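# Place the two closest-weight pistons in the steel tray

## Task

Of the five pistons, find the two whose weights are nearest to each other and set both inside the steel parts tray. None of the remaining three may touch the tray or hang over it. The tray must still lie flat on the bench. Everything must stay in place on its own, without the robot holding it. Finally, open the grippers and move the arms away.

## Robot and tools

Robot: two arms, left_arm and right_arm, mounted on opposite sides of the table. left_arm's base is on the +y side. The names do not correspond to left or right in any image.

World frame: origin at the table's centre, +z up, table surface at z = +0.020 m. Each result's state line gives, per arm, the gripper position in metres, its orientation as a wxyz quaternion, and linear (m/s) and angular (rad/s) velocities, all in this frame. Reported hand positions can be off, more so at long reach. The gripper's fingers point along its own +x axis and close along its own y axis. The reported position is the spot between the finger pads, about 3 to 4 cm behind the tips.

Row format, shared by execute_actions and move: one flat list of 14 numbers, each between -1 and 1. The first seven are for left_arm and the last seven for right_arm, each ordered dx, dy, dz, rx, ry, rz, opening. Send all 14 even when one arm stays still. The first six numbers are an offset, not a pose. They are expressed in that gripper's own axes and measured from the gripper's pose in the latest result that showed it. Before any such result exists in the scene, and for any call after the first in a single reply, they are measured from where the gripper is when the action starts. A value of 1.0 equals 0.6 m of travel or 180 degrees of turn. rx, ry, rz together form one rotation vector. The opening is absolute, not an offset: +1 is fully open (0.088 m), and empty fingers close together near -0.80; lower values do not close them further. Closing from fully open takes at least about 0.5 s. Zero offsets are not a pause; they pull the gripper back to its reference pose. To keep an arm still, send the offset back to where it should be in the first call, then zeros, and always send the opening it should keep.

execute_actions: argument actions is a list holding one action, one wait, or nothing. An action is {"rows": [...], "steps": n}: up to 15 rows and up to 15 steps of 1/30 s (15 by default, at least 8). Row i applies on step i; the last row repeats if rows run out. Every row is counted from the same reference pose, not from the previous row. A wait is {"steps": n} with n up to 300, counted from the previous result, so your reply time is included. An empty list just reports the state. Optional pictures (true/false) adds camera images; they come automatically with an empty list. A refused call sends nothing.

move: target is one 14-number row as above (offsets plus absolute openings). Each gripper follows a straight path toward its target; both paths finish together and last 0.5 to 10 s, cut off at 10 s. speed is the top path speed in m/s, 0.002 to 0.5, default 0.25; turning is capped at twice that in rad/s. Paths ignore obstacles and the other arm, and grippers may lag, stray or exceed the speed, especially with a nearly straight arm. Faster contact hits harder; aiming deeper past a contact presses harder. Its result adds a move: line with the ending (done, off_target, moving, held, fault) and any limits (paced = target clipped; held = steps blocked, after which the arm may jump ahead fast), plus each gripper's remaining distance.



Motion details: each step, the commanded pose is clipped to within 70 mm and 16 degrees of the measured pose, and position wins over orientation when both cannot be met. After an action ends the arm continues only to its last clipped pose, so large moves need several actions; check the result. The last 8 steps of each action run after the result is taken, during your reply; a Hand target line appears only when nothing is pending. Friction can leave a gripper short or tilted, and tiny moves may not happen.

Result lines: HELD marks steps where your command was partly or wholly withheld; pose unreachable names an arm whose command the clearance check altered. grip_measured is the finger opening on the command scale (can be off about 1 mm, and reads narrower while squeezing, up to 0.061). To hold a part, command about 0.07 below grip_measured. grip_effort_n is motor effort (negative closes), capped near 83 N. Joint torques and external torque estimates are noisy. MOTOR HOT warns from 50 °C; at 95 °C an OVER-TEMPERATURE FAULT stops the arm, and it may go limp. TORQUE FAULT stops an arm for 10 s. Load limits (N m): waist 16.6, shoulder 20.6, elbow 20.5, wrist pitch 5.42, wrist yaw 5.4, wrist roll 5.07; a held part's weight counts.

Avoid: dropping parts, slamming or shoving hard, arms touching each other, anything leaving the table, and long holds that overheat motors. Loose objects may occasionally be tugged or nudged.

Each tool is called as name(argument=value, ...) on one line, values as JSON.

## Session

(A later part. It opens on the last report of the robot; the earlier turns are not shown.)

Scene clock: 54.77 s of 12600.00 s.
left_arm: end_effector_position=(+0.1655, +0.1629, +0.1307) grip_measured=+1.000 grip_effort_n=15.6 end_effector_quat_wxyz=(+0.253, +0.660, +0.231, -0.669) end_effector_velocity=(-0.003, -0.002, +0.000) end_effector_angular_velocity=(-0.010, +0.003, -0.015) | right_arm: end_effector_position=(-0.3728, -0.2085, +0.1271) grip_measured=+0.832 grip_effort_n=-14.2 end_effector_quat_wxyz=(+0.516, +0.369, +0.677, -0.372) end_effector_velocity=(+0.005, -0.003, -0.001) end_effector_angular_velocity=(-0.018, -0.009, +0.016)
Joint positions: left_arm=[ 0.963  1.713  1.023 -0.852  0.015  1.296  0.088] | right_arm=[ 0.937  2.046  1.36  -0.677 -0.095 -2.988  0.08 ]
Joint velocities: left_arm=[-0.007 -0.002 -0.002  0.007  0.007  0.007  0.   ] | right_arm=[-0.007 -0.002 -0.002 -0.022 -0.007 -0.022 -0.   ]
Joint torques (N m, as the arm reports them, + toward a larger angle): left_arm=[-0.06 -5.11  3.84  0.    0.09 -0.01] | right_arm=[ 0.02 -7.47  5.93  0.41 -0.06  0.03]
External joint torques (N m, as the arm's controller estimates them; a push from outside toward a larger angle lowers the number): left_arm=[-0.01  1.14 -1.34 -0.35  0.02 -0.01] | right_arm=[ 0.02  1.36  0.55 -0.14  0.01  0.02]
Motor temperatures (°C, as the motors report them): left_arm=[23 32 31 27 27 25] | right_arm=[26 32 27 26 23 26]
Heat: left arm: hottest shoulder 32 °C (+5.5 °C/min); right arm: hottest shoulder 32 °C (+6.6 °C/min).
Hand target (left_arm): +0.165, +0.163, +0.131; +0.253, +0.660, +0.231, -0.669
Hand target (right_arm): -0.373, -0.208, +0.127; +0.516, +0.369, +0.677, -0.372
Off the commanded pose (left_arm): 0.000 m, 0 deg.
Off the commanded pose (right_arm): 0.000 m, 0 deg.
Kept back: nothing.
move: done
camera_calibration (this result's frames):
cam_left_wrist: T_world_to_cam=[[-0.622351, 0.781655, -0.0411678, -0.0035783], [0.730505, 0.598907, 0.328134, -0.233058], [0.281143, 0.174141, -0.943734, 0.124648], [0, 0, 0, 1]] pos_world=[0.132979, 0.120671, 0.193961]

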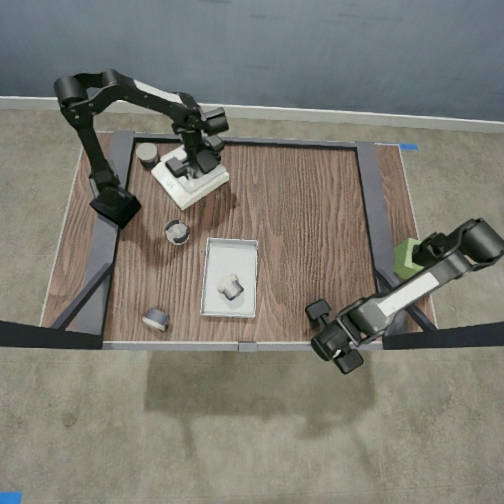

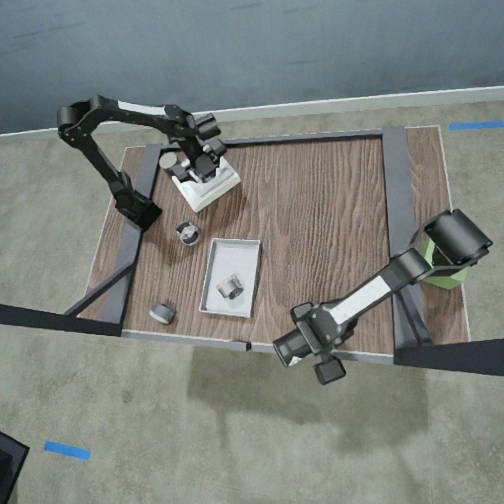

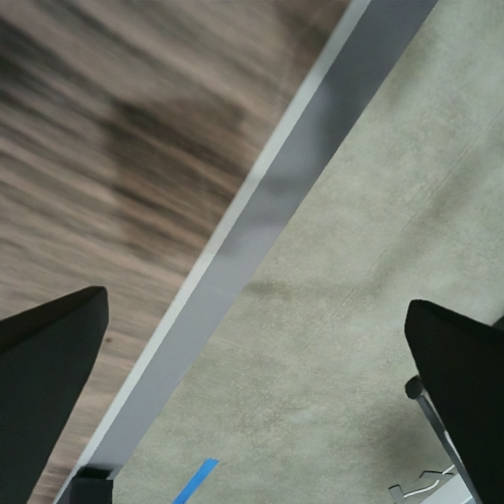

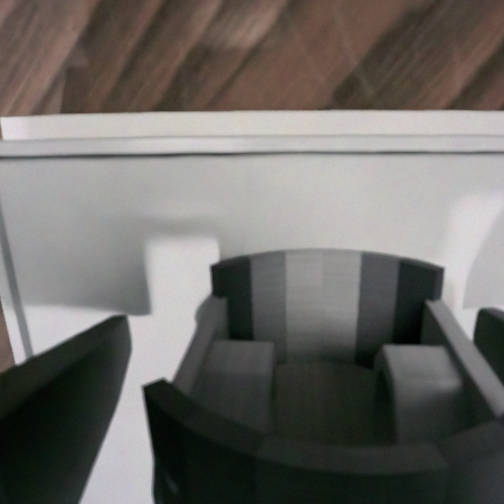

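move(target=[0,0,0,0,0,0,1,0,0,0,0,0,0,0.83])

zoom_image(camera="cam_head_left", region=[155,168,190,203])

move(target=[0,0,0,0,0,0,0,0,0,0,0,0,0,0.83])

move(target=[-0.05,0,0,0,0,0,0,0,0,0,0,0,0,0.83], speed=0.15)

move(target=[0,0.107,0.25,0,0,0,0,0,0,0,0,0,0,0.83], speed=0.2)

Scene clock: 55.87 s of 12600.00 s.
left_arm: end_effector_position=(+0.1655, +0.1629, +0.1307) grip_measured=+1.000 grip_effort_n=15.6 end_effector_quat_wxyz=(+0.253, +0.660, +0.231, -0.669) end_effector_velocity=(-0.003, +0.001, +0.000) end_effector_angular_velocity=(+0.004, +0.009, -0.010) | right_arm: end_effector_position=(-0.3728, -0.2085, +0.1271) grip_measured=+0.832 grip_effort_n=-13.7 end_effector_quat_wxyz=(+0.516, +0.369, +0.677, -0.372) end_effector_velocity=(+0.000, -0.004, +0.001) end_effector_angular_velocity=(-0.017, -0.005, +0.011)
Joint positions: left_arm=[ 0.963  1.713  1.023 -0.852  0.015  1.296  0.088] | right_arm=[ 0.937  2.046  1.36  -0.677 -0.095 -2.988  0.08 ]
Joint velocities: left_arm=[-0.002 -0.002 -0.002 -0.007  0.007  0.007  0.   ] | right_arm=[ 0.002 -0.002  0.002 -0.022 -0.007 -0.007 -0.   ]
Joint torques (N m, as the arm reports them, + toward a larger angle): left_arm=[-0.04 -5.28  3.86  0.01  0.09 -0.02] | right_arm=[-0.01 -7.45  5.92  0.41 -0.06  0.03]
External joint torques (N m, as the arm's controller estimates them; a push from outside toward a larger angle lowers the number): left_arm=[-0.03  0.98 -1.35 -0.36  0.02 -0.02] | right_arm=[-0.06  1.35  0.57 -0.13  0.01  0.02]
Motor temperatures (°C, as the motors report them): left_arm=[23 32 31 27 27 25] | right_arm=[26 32 27 26 23 26]
Heat: left arm: hottest shoulder 32 °C (+5.4 °C/min); right arm: hottest shoulder 32 °C (+6.4 °C/min).
Hand target (left_arm): +0.165, +0.163, +0.131; +0.253, +0.660, +0.231, -0.669
Hand target (right_arm): -0.373, -0.208, +0.127; +0.516, +0.369, +0.677, -0.372
Off the commanded pose (left_arm): 0.000 m, 0 deg.
Off the commanded pose (right_arm): 0.000 m, 0 deg.
Kept back: nothing.
move: done
camera_calibration (this result's frames):
cam_left_wrist: T_world_to_cam=[[-0.622351, 0.781655, -0.0411678, -0.0035783], [0.730505, 0.598907, 0.328134, -0.233058], [0.281143, 0.174141, -0.943734, 0.124648], [0, 0, 0, 1]] pos_world=[0.132979, 0.120671, 0.193961]

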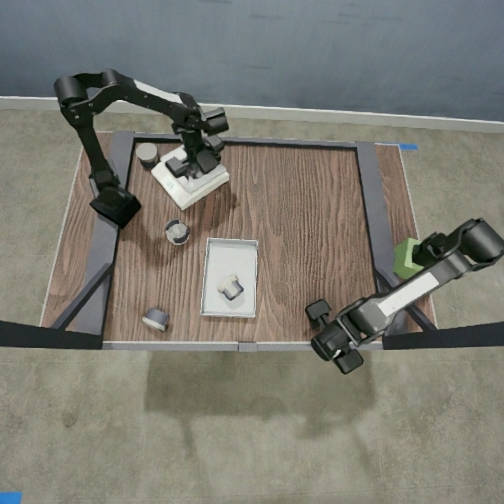

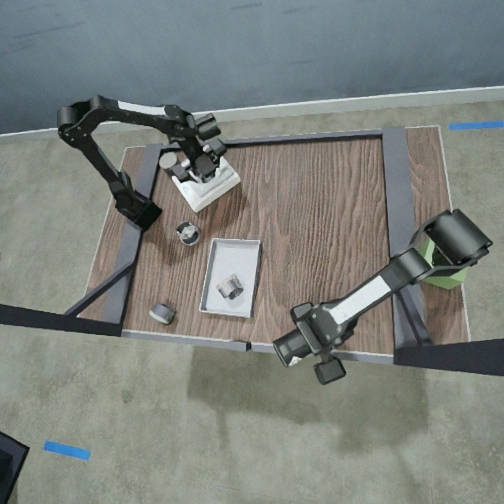

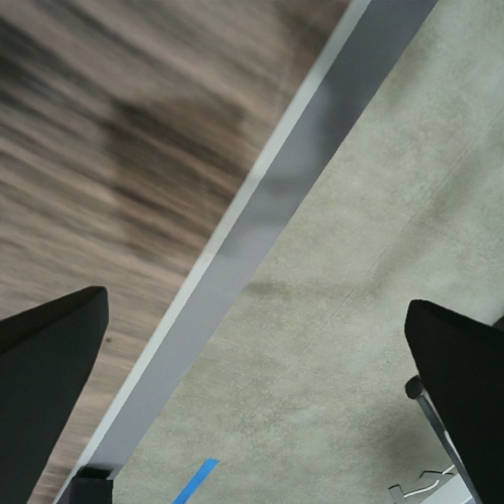

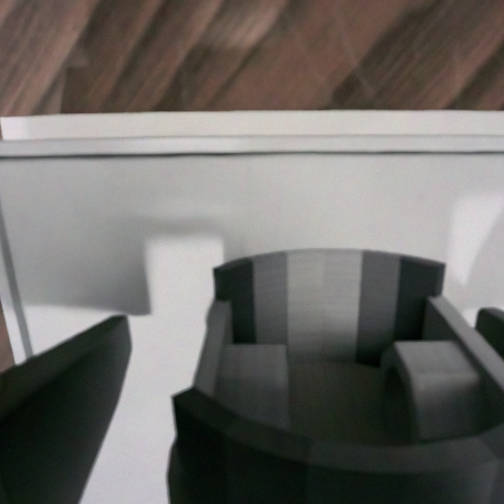

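Region (155, 168, 190, 203) of cam_head_left's 504x504 image, scaled by 14.400, with more detail than that image has.

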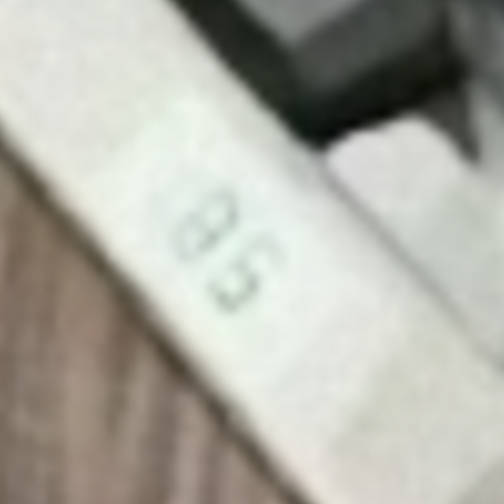

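Scene clock: 56.50 s of 12600.00 s.
left_arm: end_effector_position=(+0.1651, +0.1629, +0.1307) grip_measured=+0.298 grip_effort_n=-83.5 end_effector_quat_wxyz=(+0.252, +0.660, +0.231, -0.669) end_effector_velocity=(+0.001, +0.003, -0.000) end_effector_angular_velocity=(+0.016, -0.017, +0.006) | right_arm: end_effector_position=(-0.3728, -0.2085, +0.1271) grip_measured=+0.832 grip_effort_n=-13.7 end_effector_quat_wxyz=(+0.516, +0.369, +0.677, -0.372) end_effector_velocity=(+0.001, +0.002, +0.001) end_effector_angular_velocity=(+0.009, -0.001, -0.011)
Joint positions: left_arm=[ 0.961  1.713  1.023 -0.852  0.016  1.296  0.054] | right_arm=[ 0.937  2.046  1.36  -0.677 -0.095 -2.988  0.08 ]
Joint velocities: left_arm=[-0.002 -0.002 -0.002 -0.007 -0.022 -0.007  0.   ] | right_arm=[-0.002 -0.002 -0.002  0.007  0.007  0.007 -0.   ]
Joint torques (N m, as the arm reports them, + toward a larger angle): left_arm=[ 0.04 -5.19  3.76  0.05  0.08 -0.01] | right_arm=[ 0.02 -7.46  5.91  0.41 -0.05  0.02]
External joint torques (N m, as the arm's controller estimates them; a push from outside toward a larger angle lowers the number): left_arm=[ 0.03  1.04 -1.37 -0.29  0.02 -0.01] | right_arm=[-0.02  1.39  0.48 -0.16  0.01  0.01]
Motor temperatures (°C, as the motors report them): left_arm=[23 32 31 27 27 25] | right_arm=[26 32 27 26 23 26]
Heat: left arm: hottest shoulder 32 °C (+5.3 °C/min); right arm: hottest shoulder 32 °C (+6.4 °C/min).
Hand target (left_arm): +0.165, +0.163, +0.131; +0.253, +0.660, +0.231, -0.669
Hand target (right_arm): -0.373, -0.208, +0.127; +0.516, +0.369, +0.677, -0.372
Off the commanded pose (left_arm): 0.000 m, 0 deg.
Off the commanded pose (right_arm): 0.000 m, 0 deg.
Kept back: nothing.
move: done
camera_calibration (this result's frames):
cam_left_wrist: T_world_to_cam=[[-0.621468, 0.782382, -0.0407048, -0.00408218], [0.731362, 0.598, 0.327879, -0.232683], [0.280868, 0.173997, -0.943842, 0.124854], [0, 0, 0, 1]] pos_world=[0.132571, 0.120614, 0.193968]

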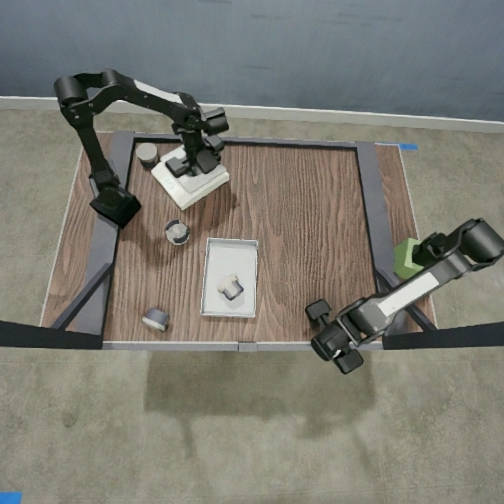

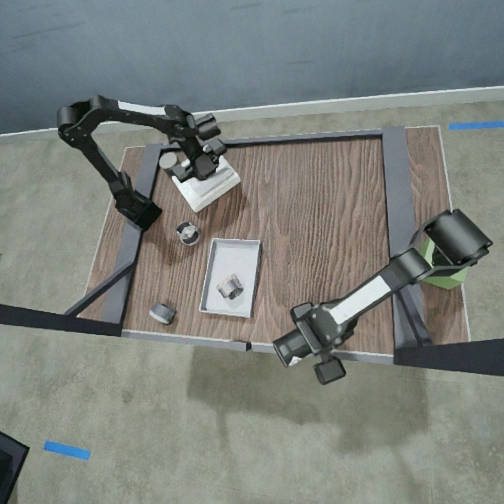

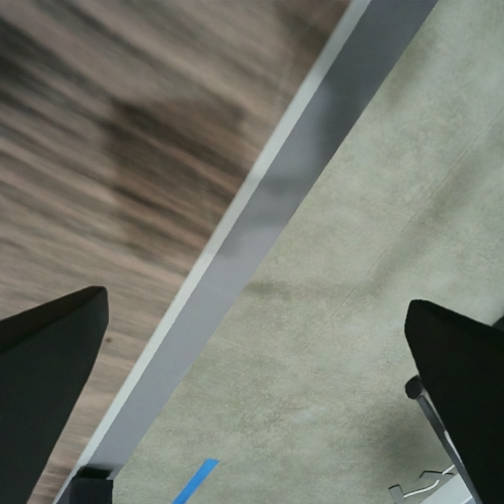

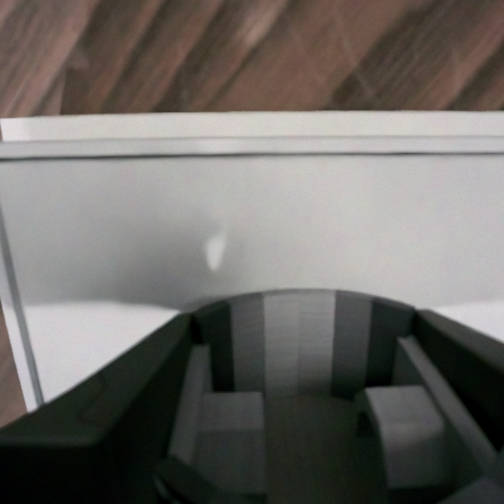

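Scene clock: 57.30 s of 12600.00 s.
left_arm: end_effector_position=(+0.1632, +0.1670, +0.1540) grip_measured=+0.298 grip_effort_n=-83.5 end_effector_quat_wxyz=(+0.244, +0.659, +0.239, -0.670) end_effector_velocity=(+0.001, +0.002, -0.000) end_effector_angular_velocity=(+0.009, -0.004, -0.019) | right_arm: end_effector_position=(-0.3728, -0.2085, +0.1271) grip_measured=+0.832 grip_effort_n=-13.7 end_effector_quat_wxyz=(+0.516, +0.369, +0.677, -0.372) end_effector_velocity=(-0.004, -0.002, -0.001) end_effector_angular_velocity=(-0.009, +0.018, +0.014)
Joint positions: left_arm=[ 0.961  1.678  1.084 -0.971  0.016  1.296  0.054] | right_arm=[ 0.937  2.046  1.36  -0.677 -0.095 -2.988  0.08 ]
Joint velocities: left_arm=[ 0.002  0.002  0.002 -0.007 -0.007  0.022 -0.   ] | right_arm=[ 0.002  0.002 -0.002  0.007 -0.022 -0.007 -0.   ]
Joint torques (N m, as the arm reports them, + toward a larger angle): left_arm=[ 0.13 -6.39  5.37 -0.22  0.08  0.03] | right_arm=[ 0.01 -7.45  5.9   0.41 -0.06  0.03]
External joint torques (N m, as the arm's controller estimates them; a push from outside toward a larger angle lowers the number): left_arm=[ 0.09 -0.3   0.04 -0.54  0.02  0.03] | right_arm=[-0.06  1.33  0.53 -0.15  0.01  0.02]
Motor temperatures (°C, as the motors report them): left_arm=[23 32 31 27 27 25] | right_arm=[26 32 27 26 23 26]
Heat: left arm: hottest shoulder 32 °C (+5.2 °C/min); right arm: hottest shoulder 32 °C (+6.3 °C/min).
Hand target (left_arm): +0.165, +0.164, +0.161; +0.252, +0.660, +0.231, -0.669
Hand target (right_arm): -0.373, -0.208, +0.127; +0.516, +0.369, +0.677, -0.372
Off the commanded pose (left_arm): 0.008 m, 1 deg.
Off the commanded pose (right_arm): 0.000 m, 0 deg.
Kept back: nothing.
move: done
camera_calibration (this result's frames):
cam_left_wrist: T_world_to_cam=[[-0.621743, 0.782993, -0.0188968, -0.01097], [0.734418, 0.591215, 0.33331, -0.241634], [0.272151, 0.193355, -0.942628, 0.144627], [0, 0, 0, 1]] pos_world=[0.131279, 0.123483, 0.216661]

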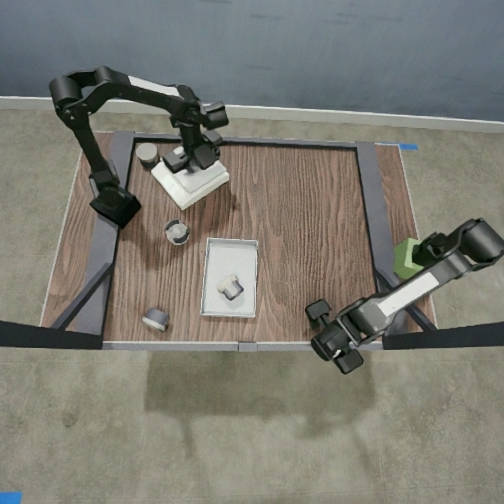

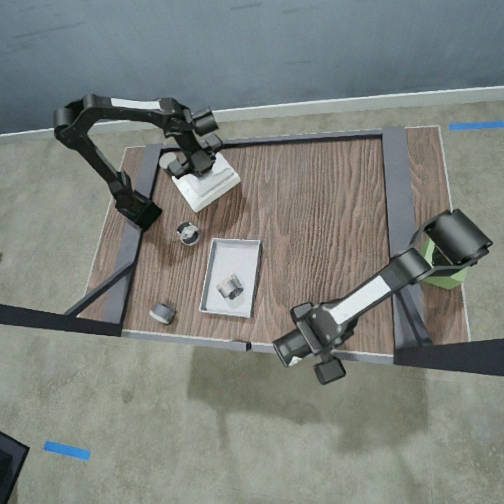

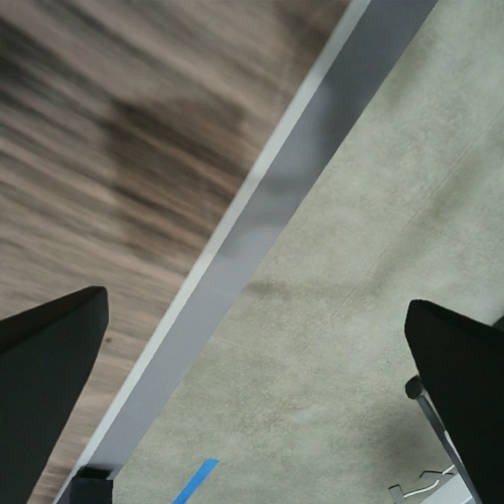

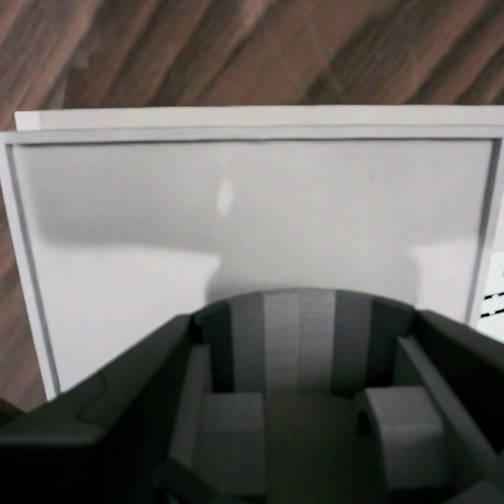

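Scene clock: 58.63 s of 12600.00 s.
left_arm: end_effector_position=(+0.0901, +0.0237, +0.1556) grip_measured=+0.298 grip_effort_n=-83.5 end_effector_quat_wxyz=(+0.243, +0.658, +0.240, -0.671) end_effector_velocity=(+0.000, +0.001, +0.001) end_effector_angular_velocity=(+0.013, -0.006, +0.020) | right_arm: end_effector_position=(-0.3728, -0.2085, +0.1271) grip_measured=+0.832 grip_effort_n=-13.3 end_effector_quat_wxyz=(+0.516, +0.369, +0.677, -0.372) end_effector_velocity=(+0.007, -0.002, -0.003) end_effector_angular_velocity=(-0.014, -0.024, +0.013)
Joint positions: left_arm=[ 0.648  2.121  1.688 -1.129  0.016  0.985  0.054] | right_arm=[ 0.937  2.046  1.36  -0.677 -0.095 -2.988  0.08 ]
Joint velocities: left_arm=[-0.002  0.007  0.017 -0.022 -0.007 -0.022 -0.   ] | right_arm=[-0.007  0.002 -0.002 -0.022  0.007 -0.022  0.   ]
Joint torques (N m, as the arm reports them, + toward a larger angle): left_arm=[-0.21 -7.73  5.43 -0.2  -0.01 -0.12] | right_arm=[ 0.03 -7.48  5.9   0.41 -0.06  0.02]
External joint torques (N m, as the arm's controller estimates them; a push from outside toward a larger angle lowers the number): left_arm=[-0.21  1.8  -0.17 -0.53 -0.06 -0.12] | right_arm=[ 0.05  1.3   0.55 -0.14  0.    0.02]
Motor temperatures (°C, as the motors report them): left_arm=[23 32 31 27 27 25] | right_arm=[26 32 27 26 23 26]
Heat: left arm: hottest shoulder 32 °C (+5.1 °C/min); right arm: hottest shoulder 32 °C (+6.1 °C/min).
Hand target (left_arm): +0.090, +0.021, +0.156; +0.245, +0.659, +0.239, -0.670
Hand target (right_arm): -0.373, -0.208, +0.127; +0.516, +0.369, +0.677, -0.372
Off the commanded pose (left_arm): 0.003 m, 0 deg.
Off the commanded pose (right_arm): 0.000 m, 0 deg.
Kept back: nothing.
move: done
camera_calibration (this result's frames):
cam_left_wrist: T_world_to_cam=[[-0.620265, 0.784242, -0.0153569, 0.0550882], [0.736666, 0.589138, 0.332022, -0.103732], [0.269433, 0.194629, -0.943146, 0.194037], [0, 0, 0, 1]] pos_world=[0.0583051, -0.0198552, 0.218293]

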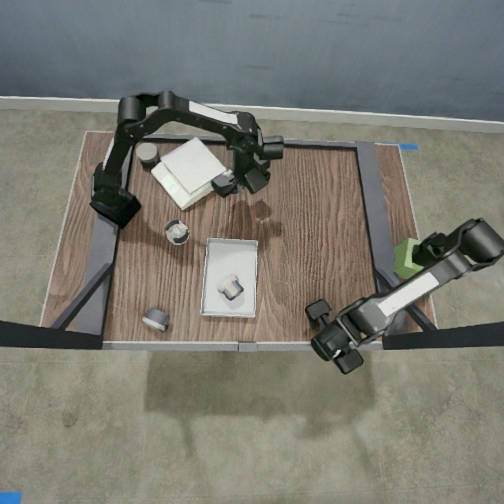

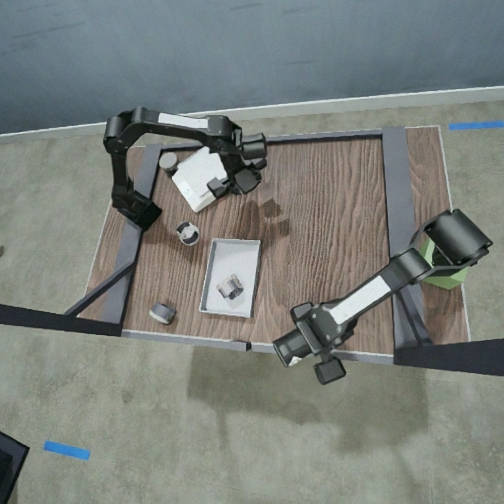

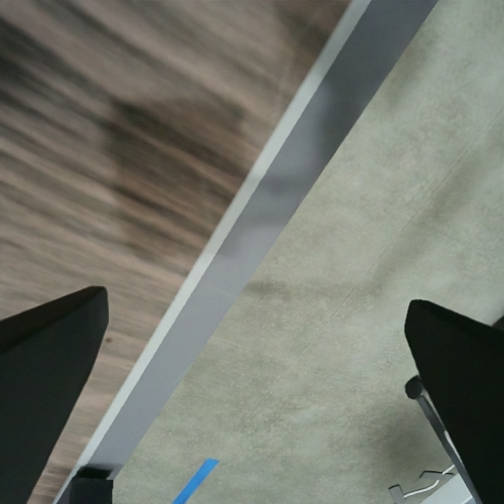

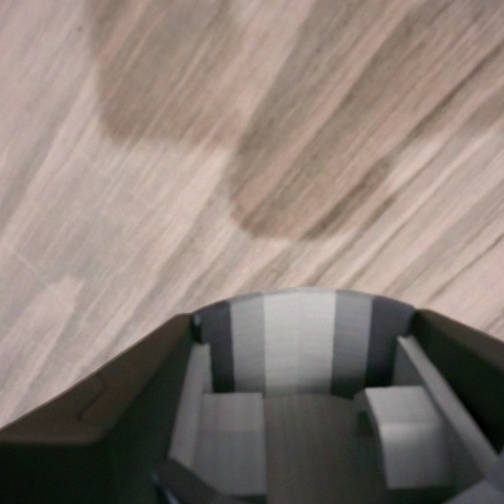

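move(target=[0.155,0.01,0.04,0,0,0,0,0,0,0,0,0,0,0.83], speed=0.08)

move(target=[0,0,0,0,0,0,1,0,0,0,0,0,0,0.83])

move(target=[-0.14,0,0,0,0,0,1,0,0,0,0,0,0,0.83])

move(target=[0,-0.405,-0.078,0.012,0,0,1,0,0,0,0,0,0,0.83], speed=0.35)

Scene clock: 60.57 s of 12600.00 s.
left_arm: end_effector_position=(+0.0763, +0.0022, +0.0734) grip_measured=+0.298 grip_effort_n=-83.5 end_effector_quat_wxyz=(+0.247, +0.657, +0.235, -0.672) end_effector_velocity=(-0.000, +0.002, +0.000) end_effector_angular_velocity=(+0.008, -0.007, +0.005) | right_arm: end_effector_position=(-0.3728, -0.2085, +0.1271) grip_measured=+0.832 grip_effort_n=-14.2 end_effector_quat_wxyz=(+0.516, +0.369, +0.677, -0.372) end_effector_velocity=(+0.000, -0.004, +0.001) end_effector_angular_velocity=(-0.017, -0.005, +0.011)
Joint positions: left_arm=[ 0.61   2.287  1.619 -0.881  0.015  0.946  0.054] | right_arm=[ 0.937  2.046  1.36  -0.677 -0.095 -2.988  0.08 ]
Joint velocities: left_arm=[-0.002 -0.002 -0.002 -0.007 -0.007 -0.007 -0.   ] | right_arm=[ 0.002 -0.002  0.002 -0.022 -0.007 -0.007 -0.   ]
Joint torques (N m, as the arm reports them, + toward a larger angle): left_arm=[-0.52 -6.55  3.17  0.95  0.13 -0.14] | right_arm=[ 0.01 -7.47  5.9   0.41 -0.05  0.03]
External joint torques (N m, as the arm's controller estimates them; a push from outside toward a larger angle lowers the number): left_arm=[-0.52  3.61 -2.09  0.56  0.08 -0.14] | right_arm=[-0.04  1.39  0.49 -0.14  0.02  0.02]
Motor temperatures (°C, as the motors report them): left_arm=[23 32 31 27 27 25] | right_arm=[26 32 27 26 23 26]
Heat: left arm: hottest shoulder 32 °C (+5.0 °C/min); right arm: hottest shoulder 32 °C (+6.0 °C/min).
Hand target (left_arm): +0.074, +0.004, +0.063; +0.243, +0.658, +0.240, -0.671
Hand target (right_arm): -0.373, -0.208, +0.127; +0.516, +0.369, +0.677, -0.372
Off the commanded pose (left_arm): 0.011 m, 1 deg.
Off the commanded pose (right_arm): 0.000 m, 0 deg.
Kept back: nothing.
move: off_target (left_arm)
camera_calibration (this result's frames):
cam_left_wrist: T_world_to_cam=[[-0.620531, 0.783722, -0.026861, 0.0630173], [0.735734, 0.593705, 0.325897, -0.0530635], [0.27136, 0.182467, -0.945024, 0.12441], [0, 0, 0, 1]] pos_world=[0.0443849, -0.0405846, 0.136556]

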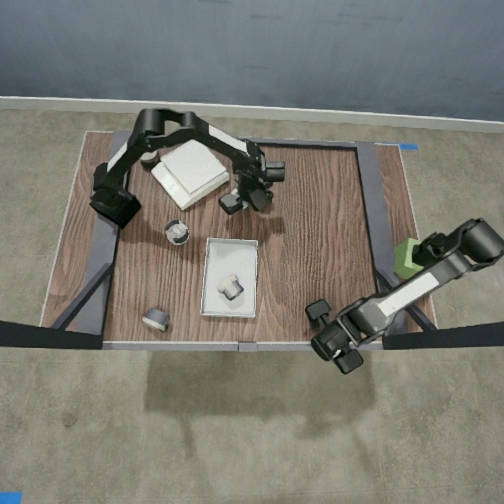

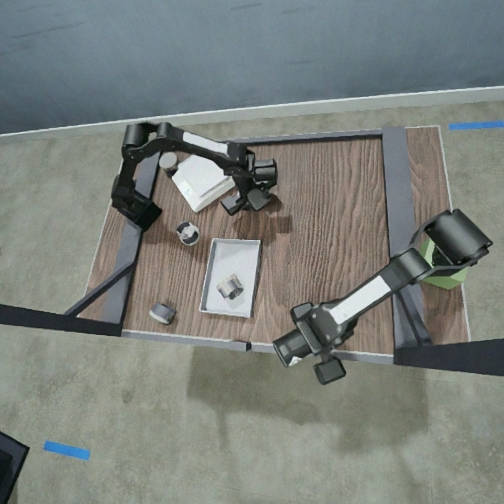

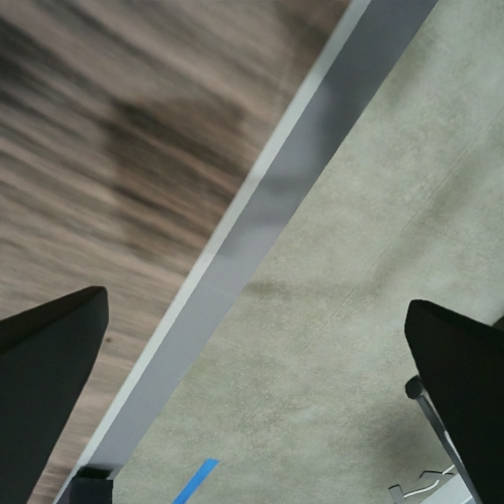

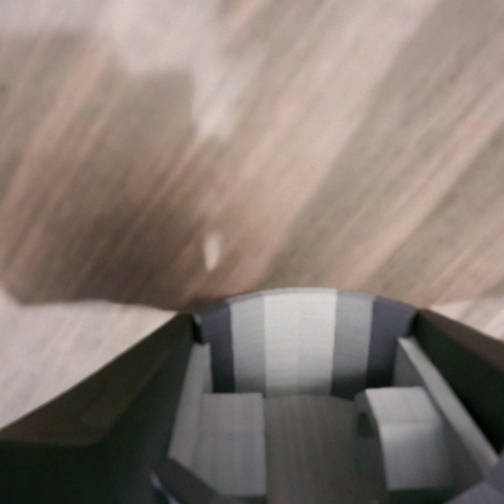

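Scene clock: 61.27 s of 12600.00 s.
left_arm: end_effector_position=(+0.0764, +0.0017, +0.0734) grip_measured=+1.000 grip_effort_n=16.0 end_effector_quat_wxyz=(+0.248, +0.657, +0.234, -0.672) end_effector_velocity=(+0.004, -0.000, -0.002) end_effector_angular_velocity=(-0.001, -0.022, +0.025) | right_arm: end_effector_position=(-0.3728, -0.2085, +0.1271) grip_measured=+0.832 grip_effort_n=-13.7 end_effector_quat_wxyz=(+0.516, +0.369, +0.677, -0.372) end_effector_velocity=(+0.003, -0.000, +0.002) end_effector_angular_velocity=(+0.001, -0.006, -0.011)
Joint positions: left_arm=[ 0.61   2.287  1.619 -0.878  0.014  0.946  0.088] | right_arm=[ 0.937  2.046  1.36  -0.677 -0.095 -2.988  0.08 ]
Joint velocities: left_arm=[ 0.002  0.002 -0.002  0.007 -0.022 -0.022  0.   ] | right_arm=[-0.002 -0.007 -0.002 -0.007  0.007  0.007 -0.   ]
Joint torques (N m, as the arm reports them, + toward a larger angle): left_arm=[-0.05 -8.52  3.91 -0.15  0.08 -0.01] | right_arm=[ 0.02 -7.5   5.93  0.41 -0.05  0.02]
External joint torques (N m, as the arm's controller estimates them; a push from outside toward a larger angle lowers the number): left_arm=[-0.13  1.59 -1.3  -0.51  0.04  0.  ] | right_arm=[ 0.02  1.37  0.52 -0.15  0.01  0.01]
Motor temperatures (°C, as the motors report them): left_arm=[23 33 31 27 27 25] | right_arm=[26 32 27 26 23 26]
Heat: left arm: hottest shoulder 33 °C (+6.1 °C/min); right arm: hottest shoulder 32 °C (+6.1 °C/min).
Hand target (left_arm): +0.076, +0.002, +0.073; +0.248, +0.658, +0.235, -0.672
Hand target (right_arm): -0.373, -0.208, +0.127; +0.516, +0.369, +0.677, -0.372
Off the commanded pose (left_arm): 0.001 m, 0 deg.
Off the commanded pose (right_arm): 0.000 m, 0 deg.
Kept back: nothing.
move: done
camera_calibration (this result's frames):
cam_left_wrist: T_world_to_cam=[[-0.620523, 0.783653, -0.0289666, 0.0636165], [0.735552, 0.594446, 0.324958, -0.0527607], [0.271873, 0.180337, -0.945285, 0.124469], [0, 0, 0, 1]] pos_world=[0.0444439, -0.0409362, 0.136646]

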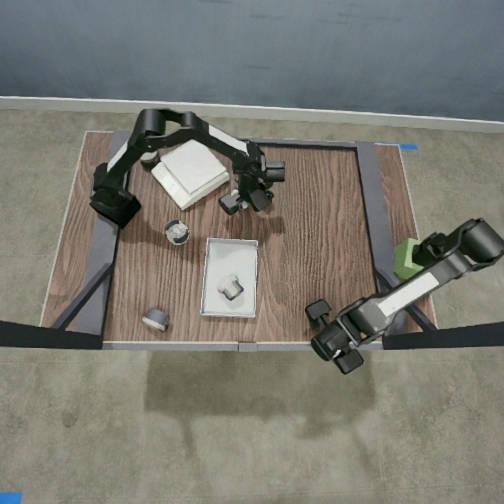

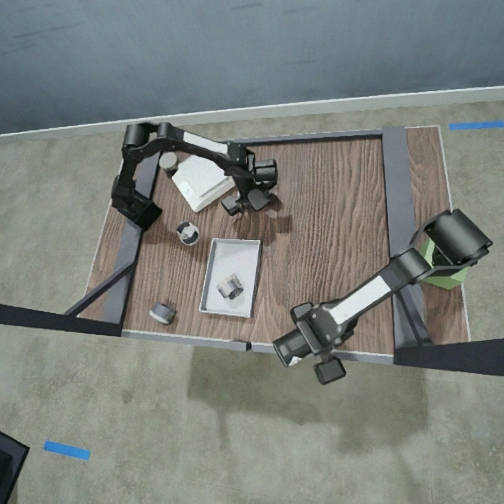

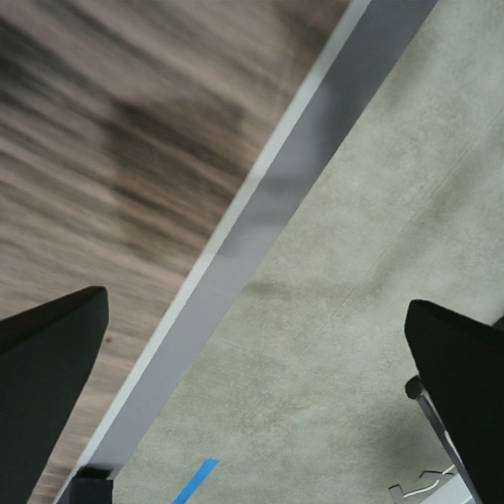

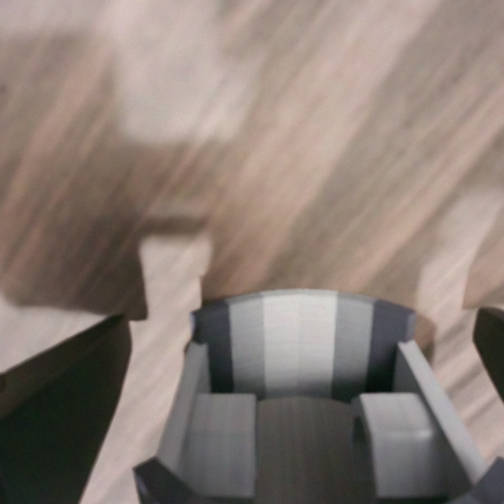

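Scene clock: 62.17 s of 12600.00 s.
left_arm: end_effector_position=(+0.0762, +0.0051, +0.1538) grip_measured=+1.000 grip_effort_n=16.0 end_effector_quat_wxyz=(+0.245, +0.658, +0.237, -0.671) end_effector_velocity=(+0.000, -0.003, +0.005) end_effector_angular_velocity=(-0.012, -0.008, +0.005) | right_arm: end_effector_position=(-0.3728, -0.2085, +0.1271) grip_measured=+0.832 grip_effort_n=-13.3 end_effector_quat_wxyz=(+0.516, +0.369, +0.677, -0.372) end_effector_velocity=(+0.001, +0.005, -0.001) end_effector_angular_velocity=(+0.020, +0.003, -0.002)
Joint positions: left_arm=[ 0.61   2.186  1.784 -1.153  0.014  0.946  0.088] | right_arm=[ 0.937  2.046  1.36  -0.677 -0.095 -2.988  0.08 ]
Joint velocities: left_arm=[-0.002 -0.002  0.017 -0.007 -0.007 -0.007  0.   ] | right_arm=[-0.007  0.002 -0.002  0.022  0.007 -0.007 -0.   ]
Joint torques (N m, as the arm reports them, + toward a larger angle): left_arm=[ 0.29 -8.47  4.96 -0.21  0.08  0.07] | right_arm=[ 0.04 -7.48  5.91  0.42 -0.06  0.03]
External joint torques (N m, as the arm's controller estimates them; a push from outside toward a larger angle lowers the number): left_arm=[ 0.36  1.39 -0.6  -0.55  0.02  0.07] | right_arm=[ 0.11  1.36  0.45 -0.17 -0.01  0.02]
Motor temperatures (°C, as the motors report them): left_arm=[23 33 31 27 27 25] | right_arm=[26 32 27 26 23 26]
Heat: left arm: hottest shoulder 33 °C (+6.1 °C/min); right arm: hottest shoulder 32 °C (+6.1 °C/min).
Hand target (left_arm): +0.078, +0.003, +0.157; +0.248, +0.657, +0.235, -0.672
Hand target (right_arm): -0.373, -0.208, +0.127; +0.516, +0.369, +0.677, -0.372
Off the commanded pose (left_arm): 0.004 m, 0 deg.
Off the commanded pose (right_arm): 0.000 m, 0 deg.
Kept back: nothing.
move: done
camera_calibration (this result's frames):
cam_left_wrist: T_world_to_cam=[[-0.620538, 0.783867, -0.0220323, 0.0620956], [0.735749, 0.591707, 0.32948, -0.0814138], [0.271305, 0.188244, -0.943906, 0.199748], [0, 0, 0, 1]] pos_world=[0.0442402, -0.0381029, 0.216735]

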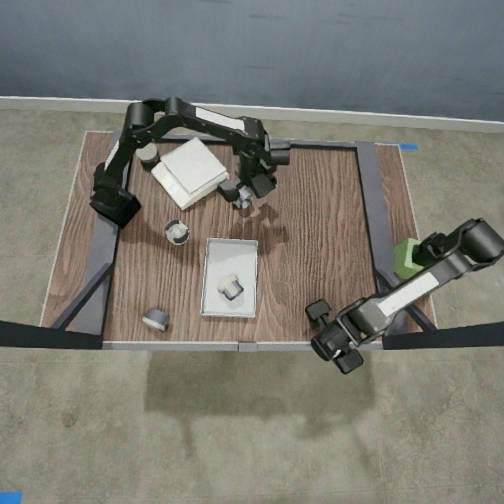

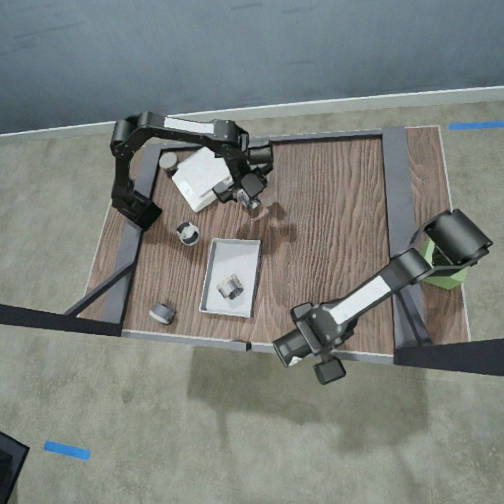

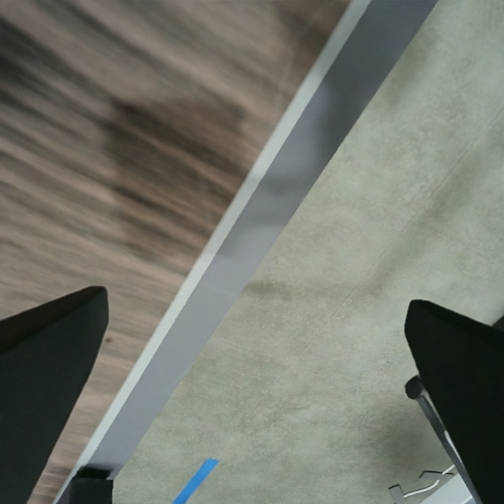

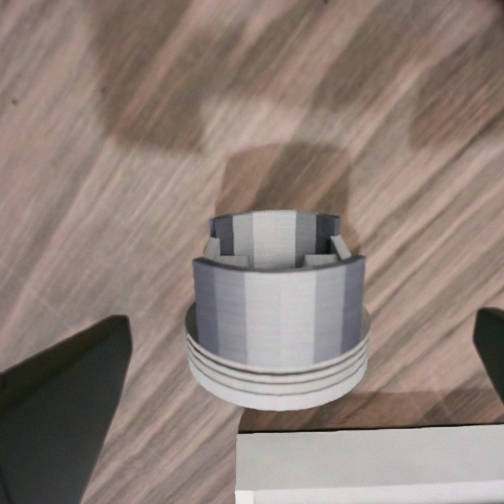

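Scene clock: 63.50 s of 12600.00 s.
left_arm: end_effector_position=(-0.0451, +0.2189, +0.1531) grip_measured=+1.000 grip_effort_n=15.6 end_effector_quat_wxyz=(+0.232, +0.661, +0.225, -0.677) end_effector_velocity=(+0.002, +0.003, +0.001) end_effector_angular_velocity=(-0.006, -0.021, +0.025) | right_arm: end_effector_position=(-0.3728, -0.2085, +0.1271) grip_measured=+0.832 grip_effort_n=-14.2 end_effector_quat_wxyz=(+0.516, +0.369, +0.677, -0.372) end_effector_velocity=(-0.003, -0.003, +0.002) end_effector_angular_velocity=(-0.013, +0.015, +0.014)
Joint positions: left_arm=[ 0.128  1.452  0.855 -0.952  0.009  0.502  0.088] | right_arm=[ 0.937  2.046  1.36  -0.677 -0.095 -2.988  0.08 ]
Joint velocities: left_arm=[-0.012 -0.012 -0.007 -0.007 -0.022 -0.037  0.   ] | right_arm=[ 0.002 -0.002  0.002 -0.007 -0.022 -0.007 -0.   ]
Joint torques (N m, as the arm reports them, + toward a larger angle): left_arm=[-0.45 -4.63  2.91  0.11 -0.07 -0.07] | right_arm=[ 0.02 -7.45  5.93  0.4  -0.06  0.03]
External joint torques (N m, as the arm's controller estimates them; a push from outside toward a larger angle lowers the number): left_arm=[-0.45 -0.11 -2.51 -0.27 -0.09 -0.07] | right_arm=[-0.06  1.39  0.52 -0.16  0.02  0.02]
Motor temperatures (°C, as the motors report them): left_arm=[23 33 31 27 27 25] | right_arm=[26 32 27 26 23 26]
Heat: left arm: hottest shoulder 33 °C (+5.0 °C/min); right arm: hottest shoulder 32 °C (+6.1 °C/min).
Hand target (left_arm): -0.045, +0.221, +0.153; +0.233, +0.662, +0.225, -0.676
Hand target (right_arm): -0.373, -0.208, +0.127; +0.516, +0.369, +0.677, -0.372
Off the commanded pose (left_arm): 0.003 m, 0 deg.
Off the commanded pose (right_arm): 0.000 m, 0 deg.
Kept back: nothing.
move: done
camera_calibration (this result's frames):
cam_left_wrist: T_world_to_cam=[[-0.589943, 0.807205, -0.0197052, -0.184887], [0.759166, 0.562815, 0.326964, -0.110692], [0.275017, 0.177931, -0.944831, 0.194238], [0, 0, 0, 1]] pos_world=[-0.0784577, 0.17698, 0.216071]

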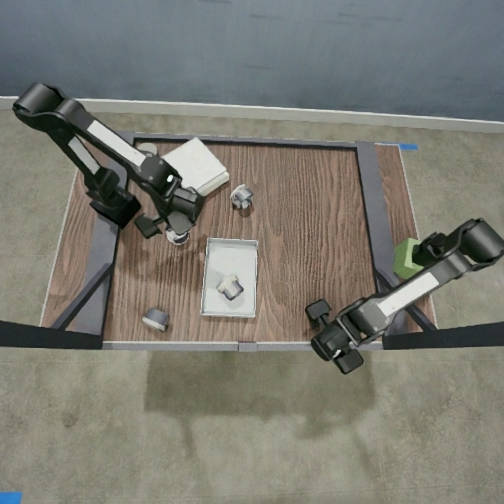

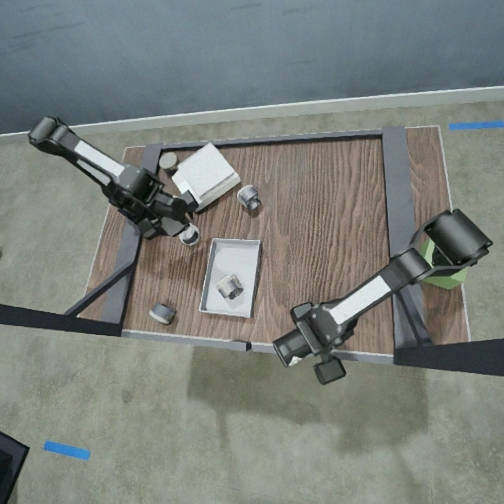

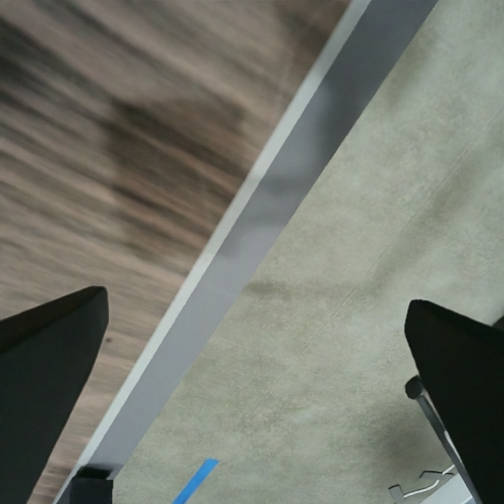

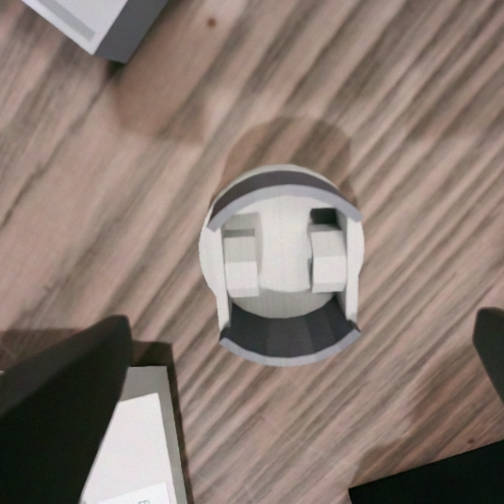

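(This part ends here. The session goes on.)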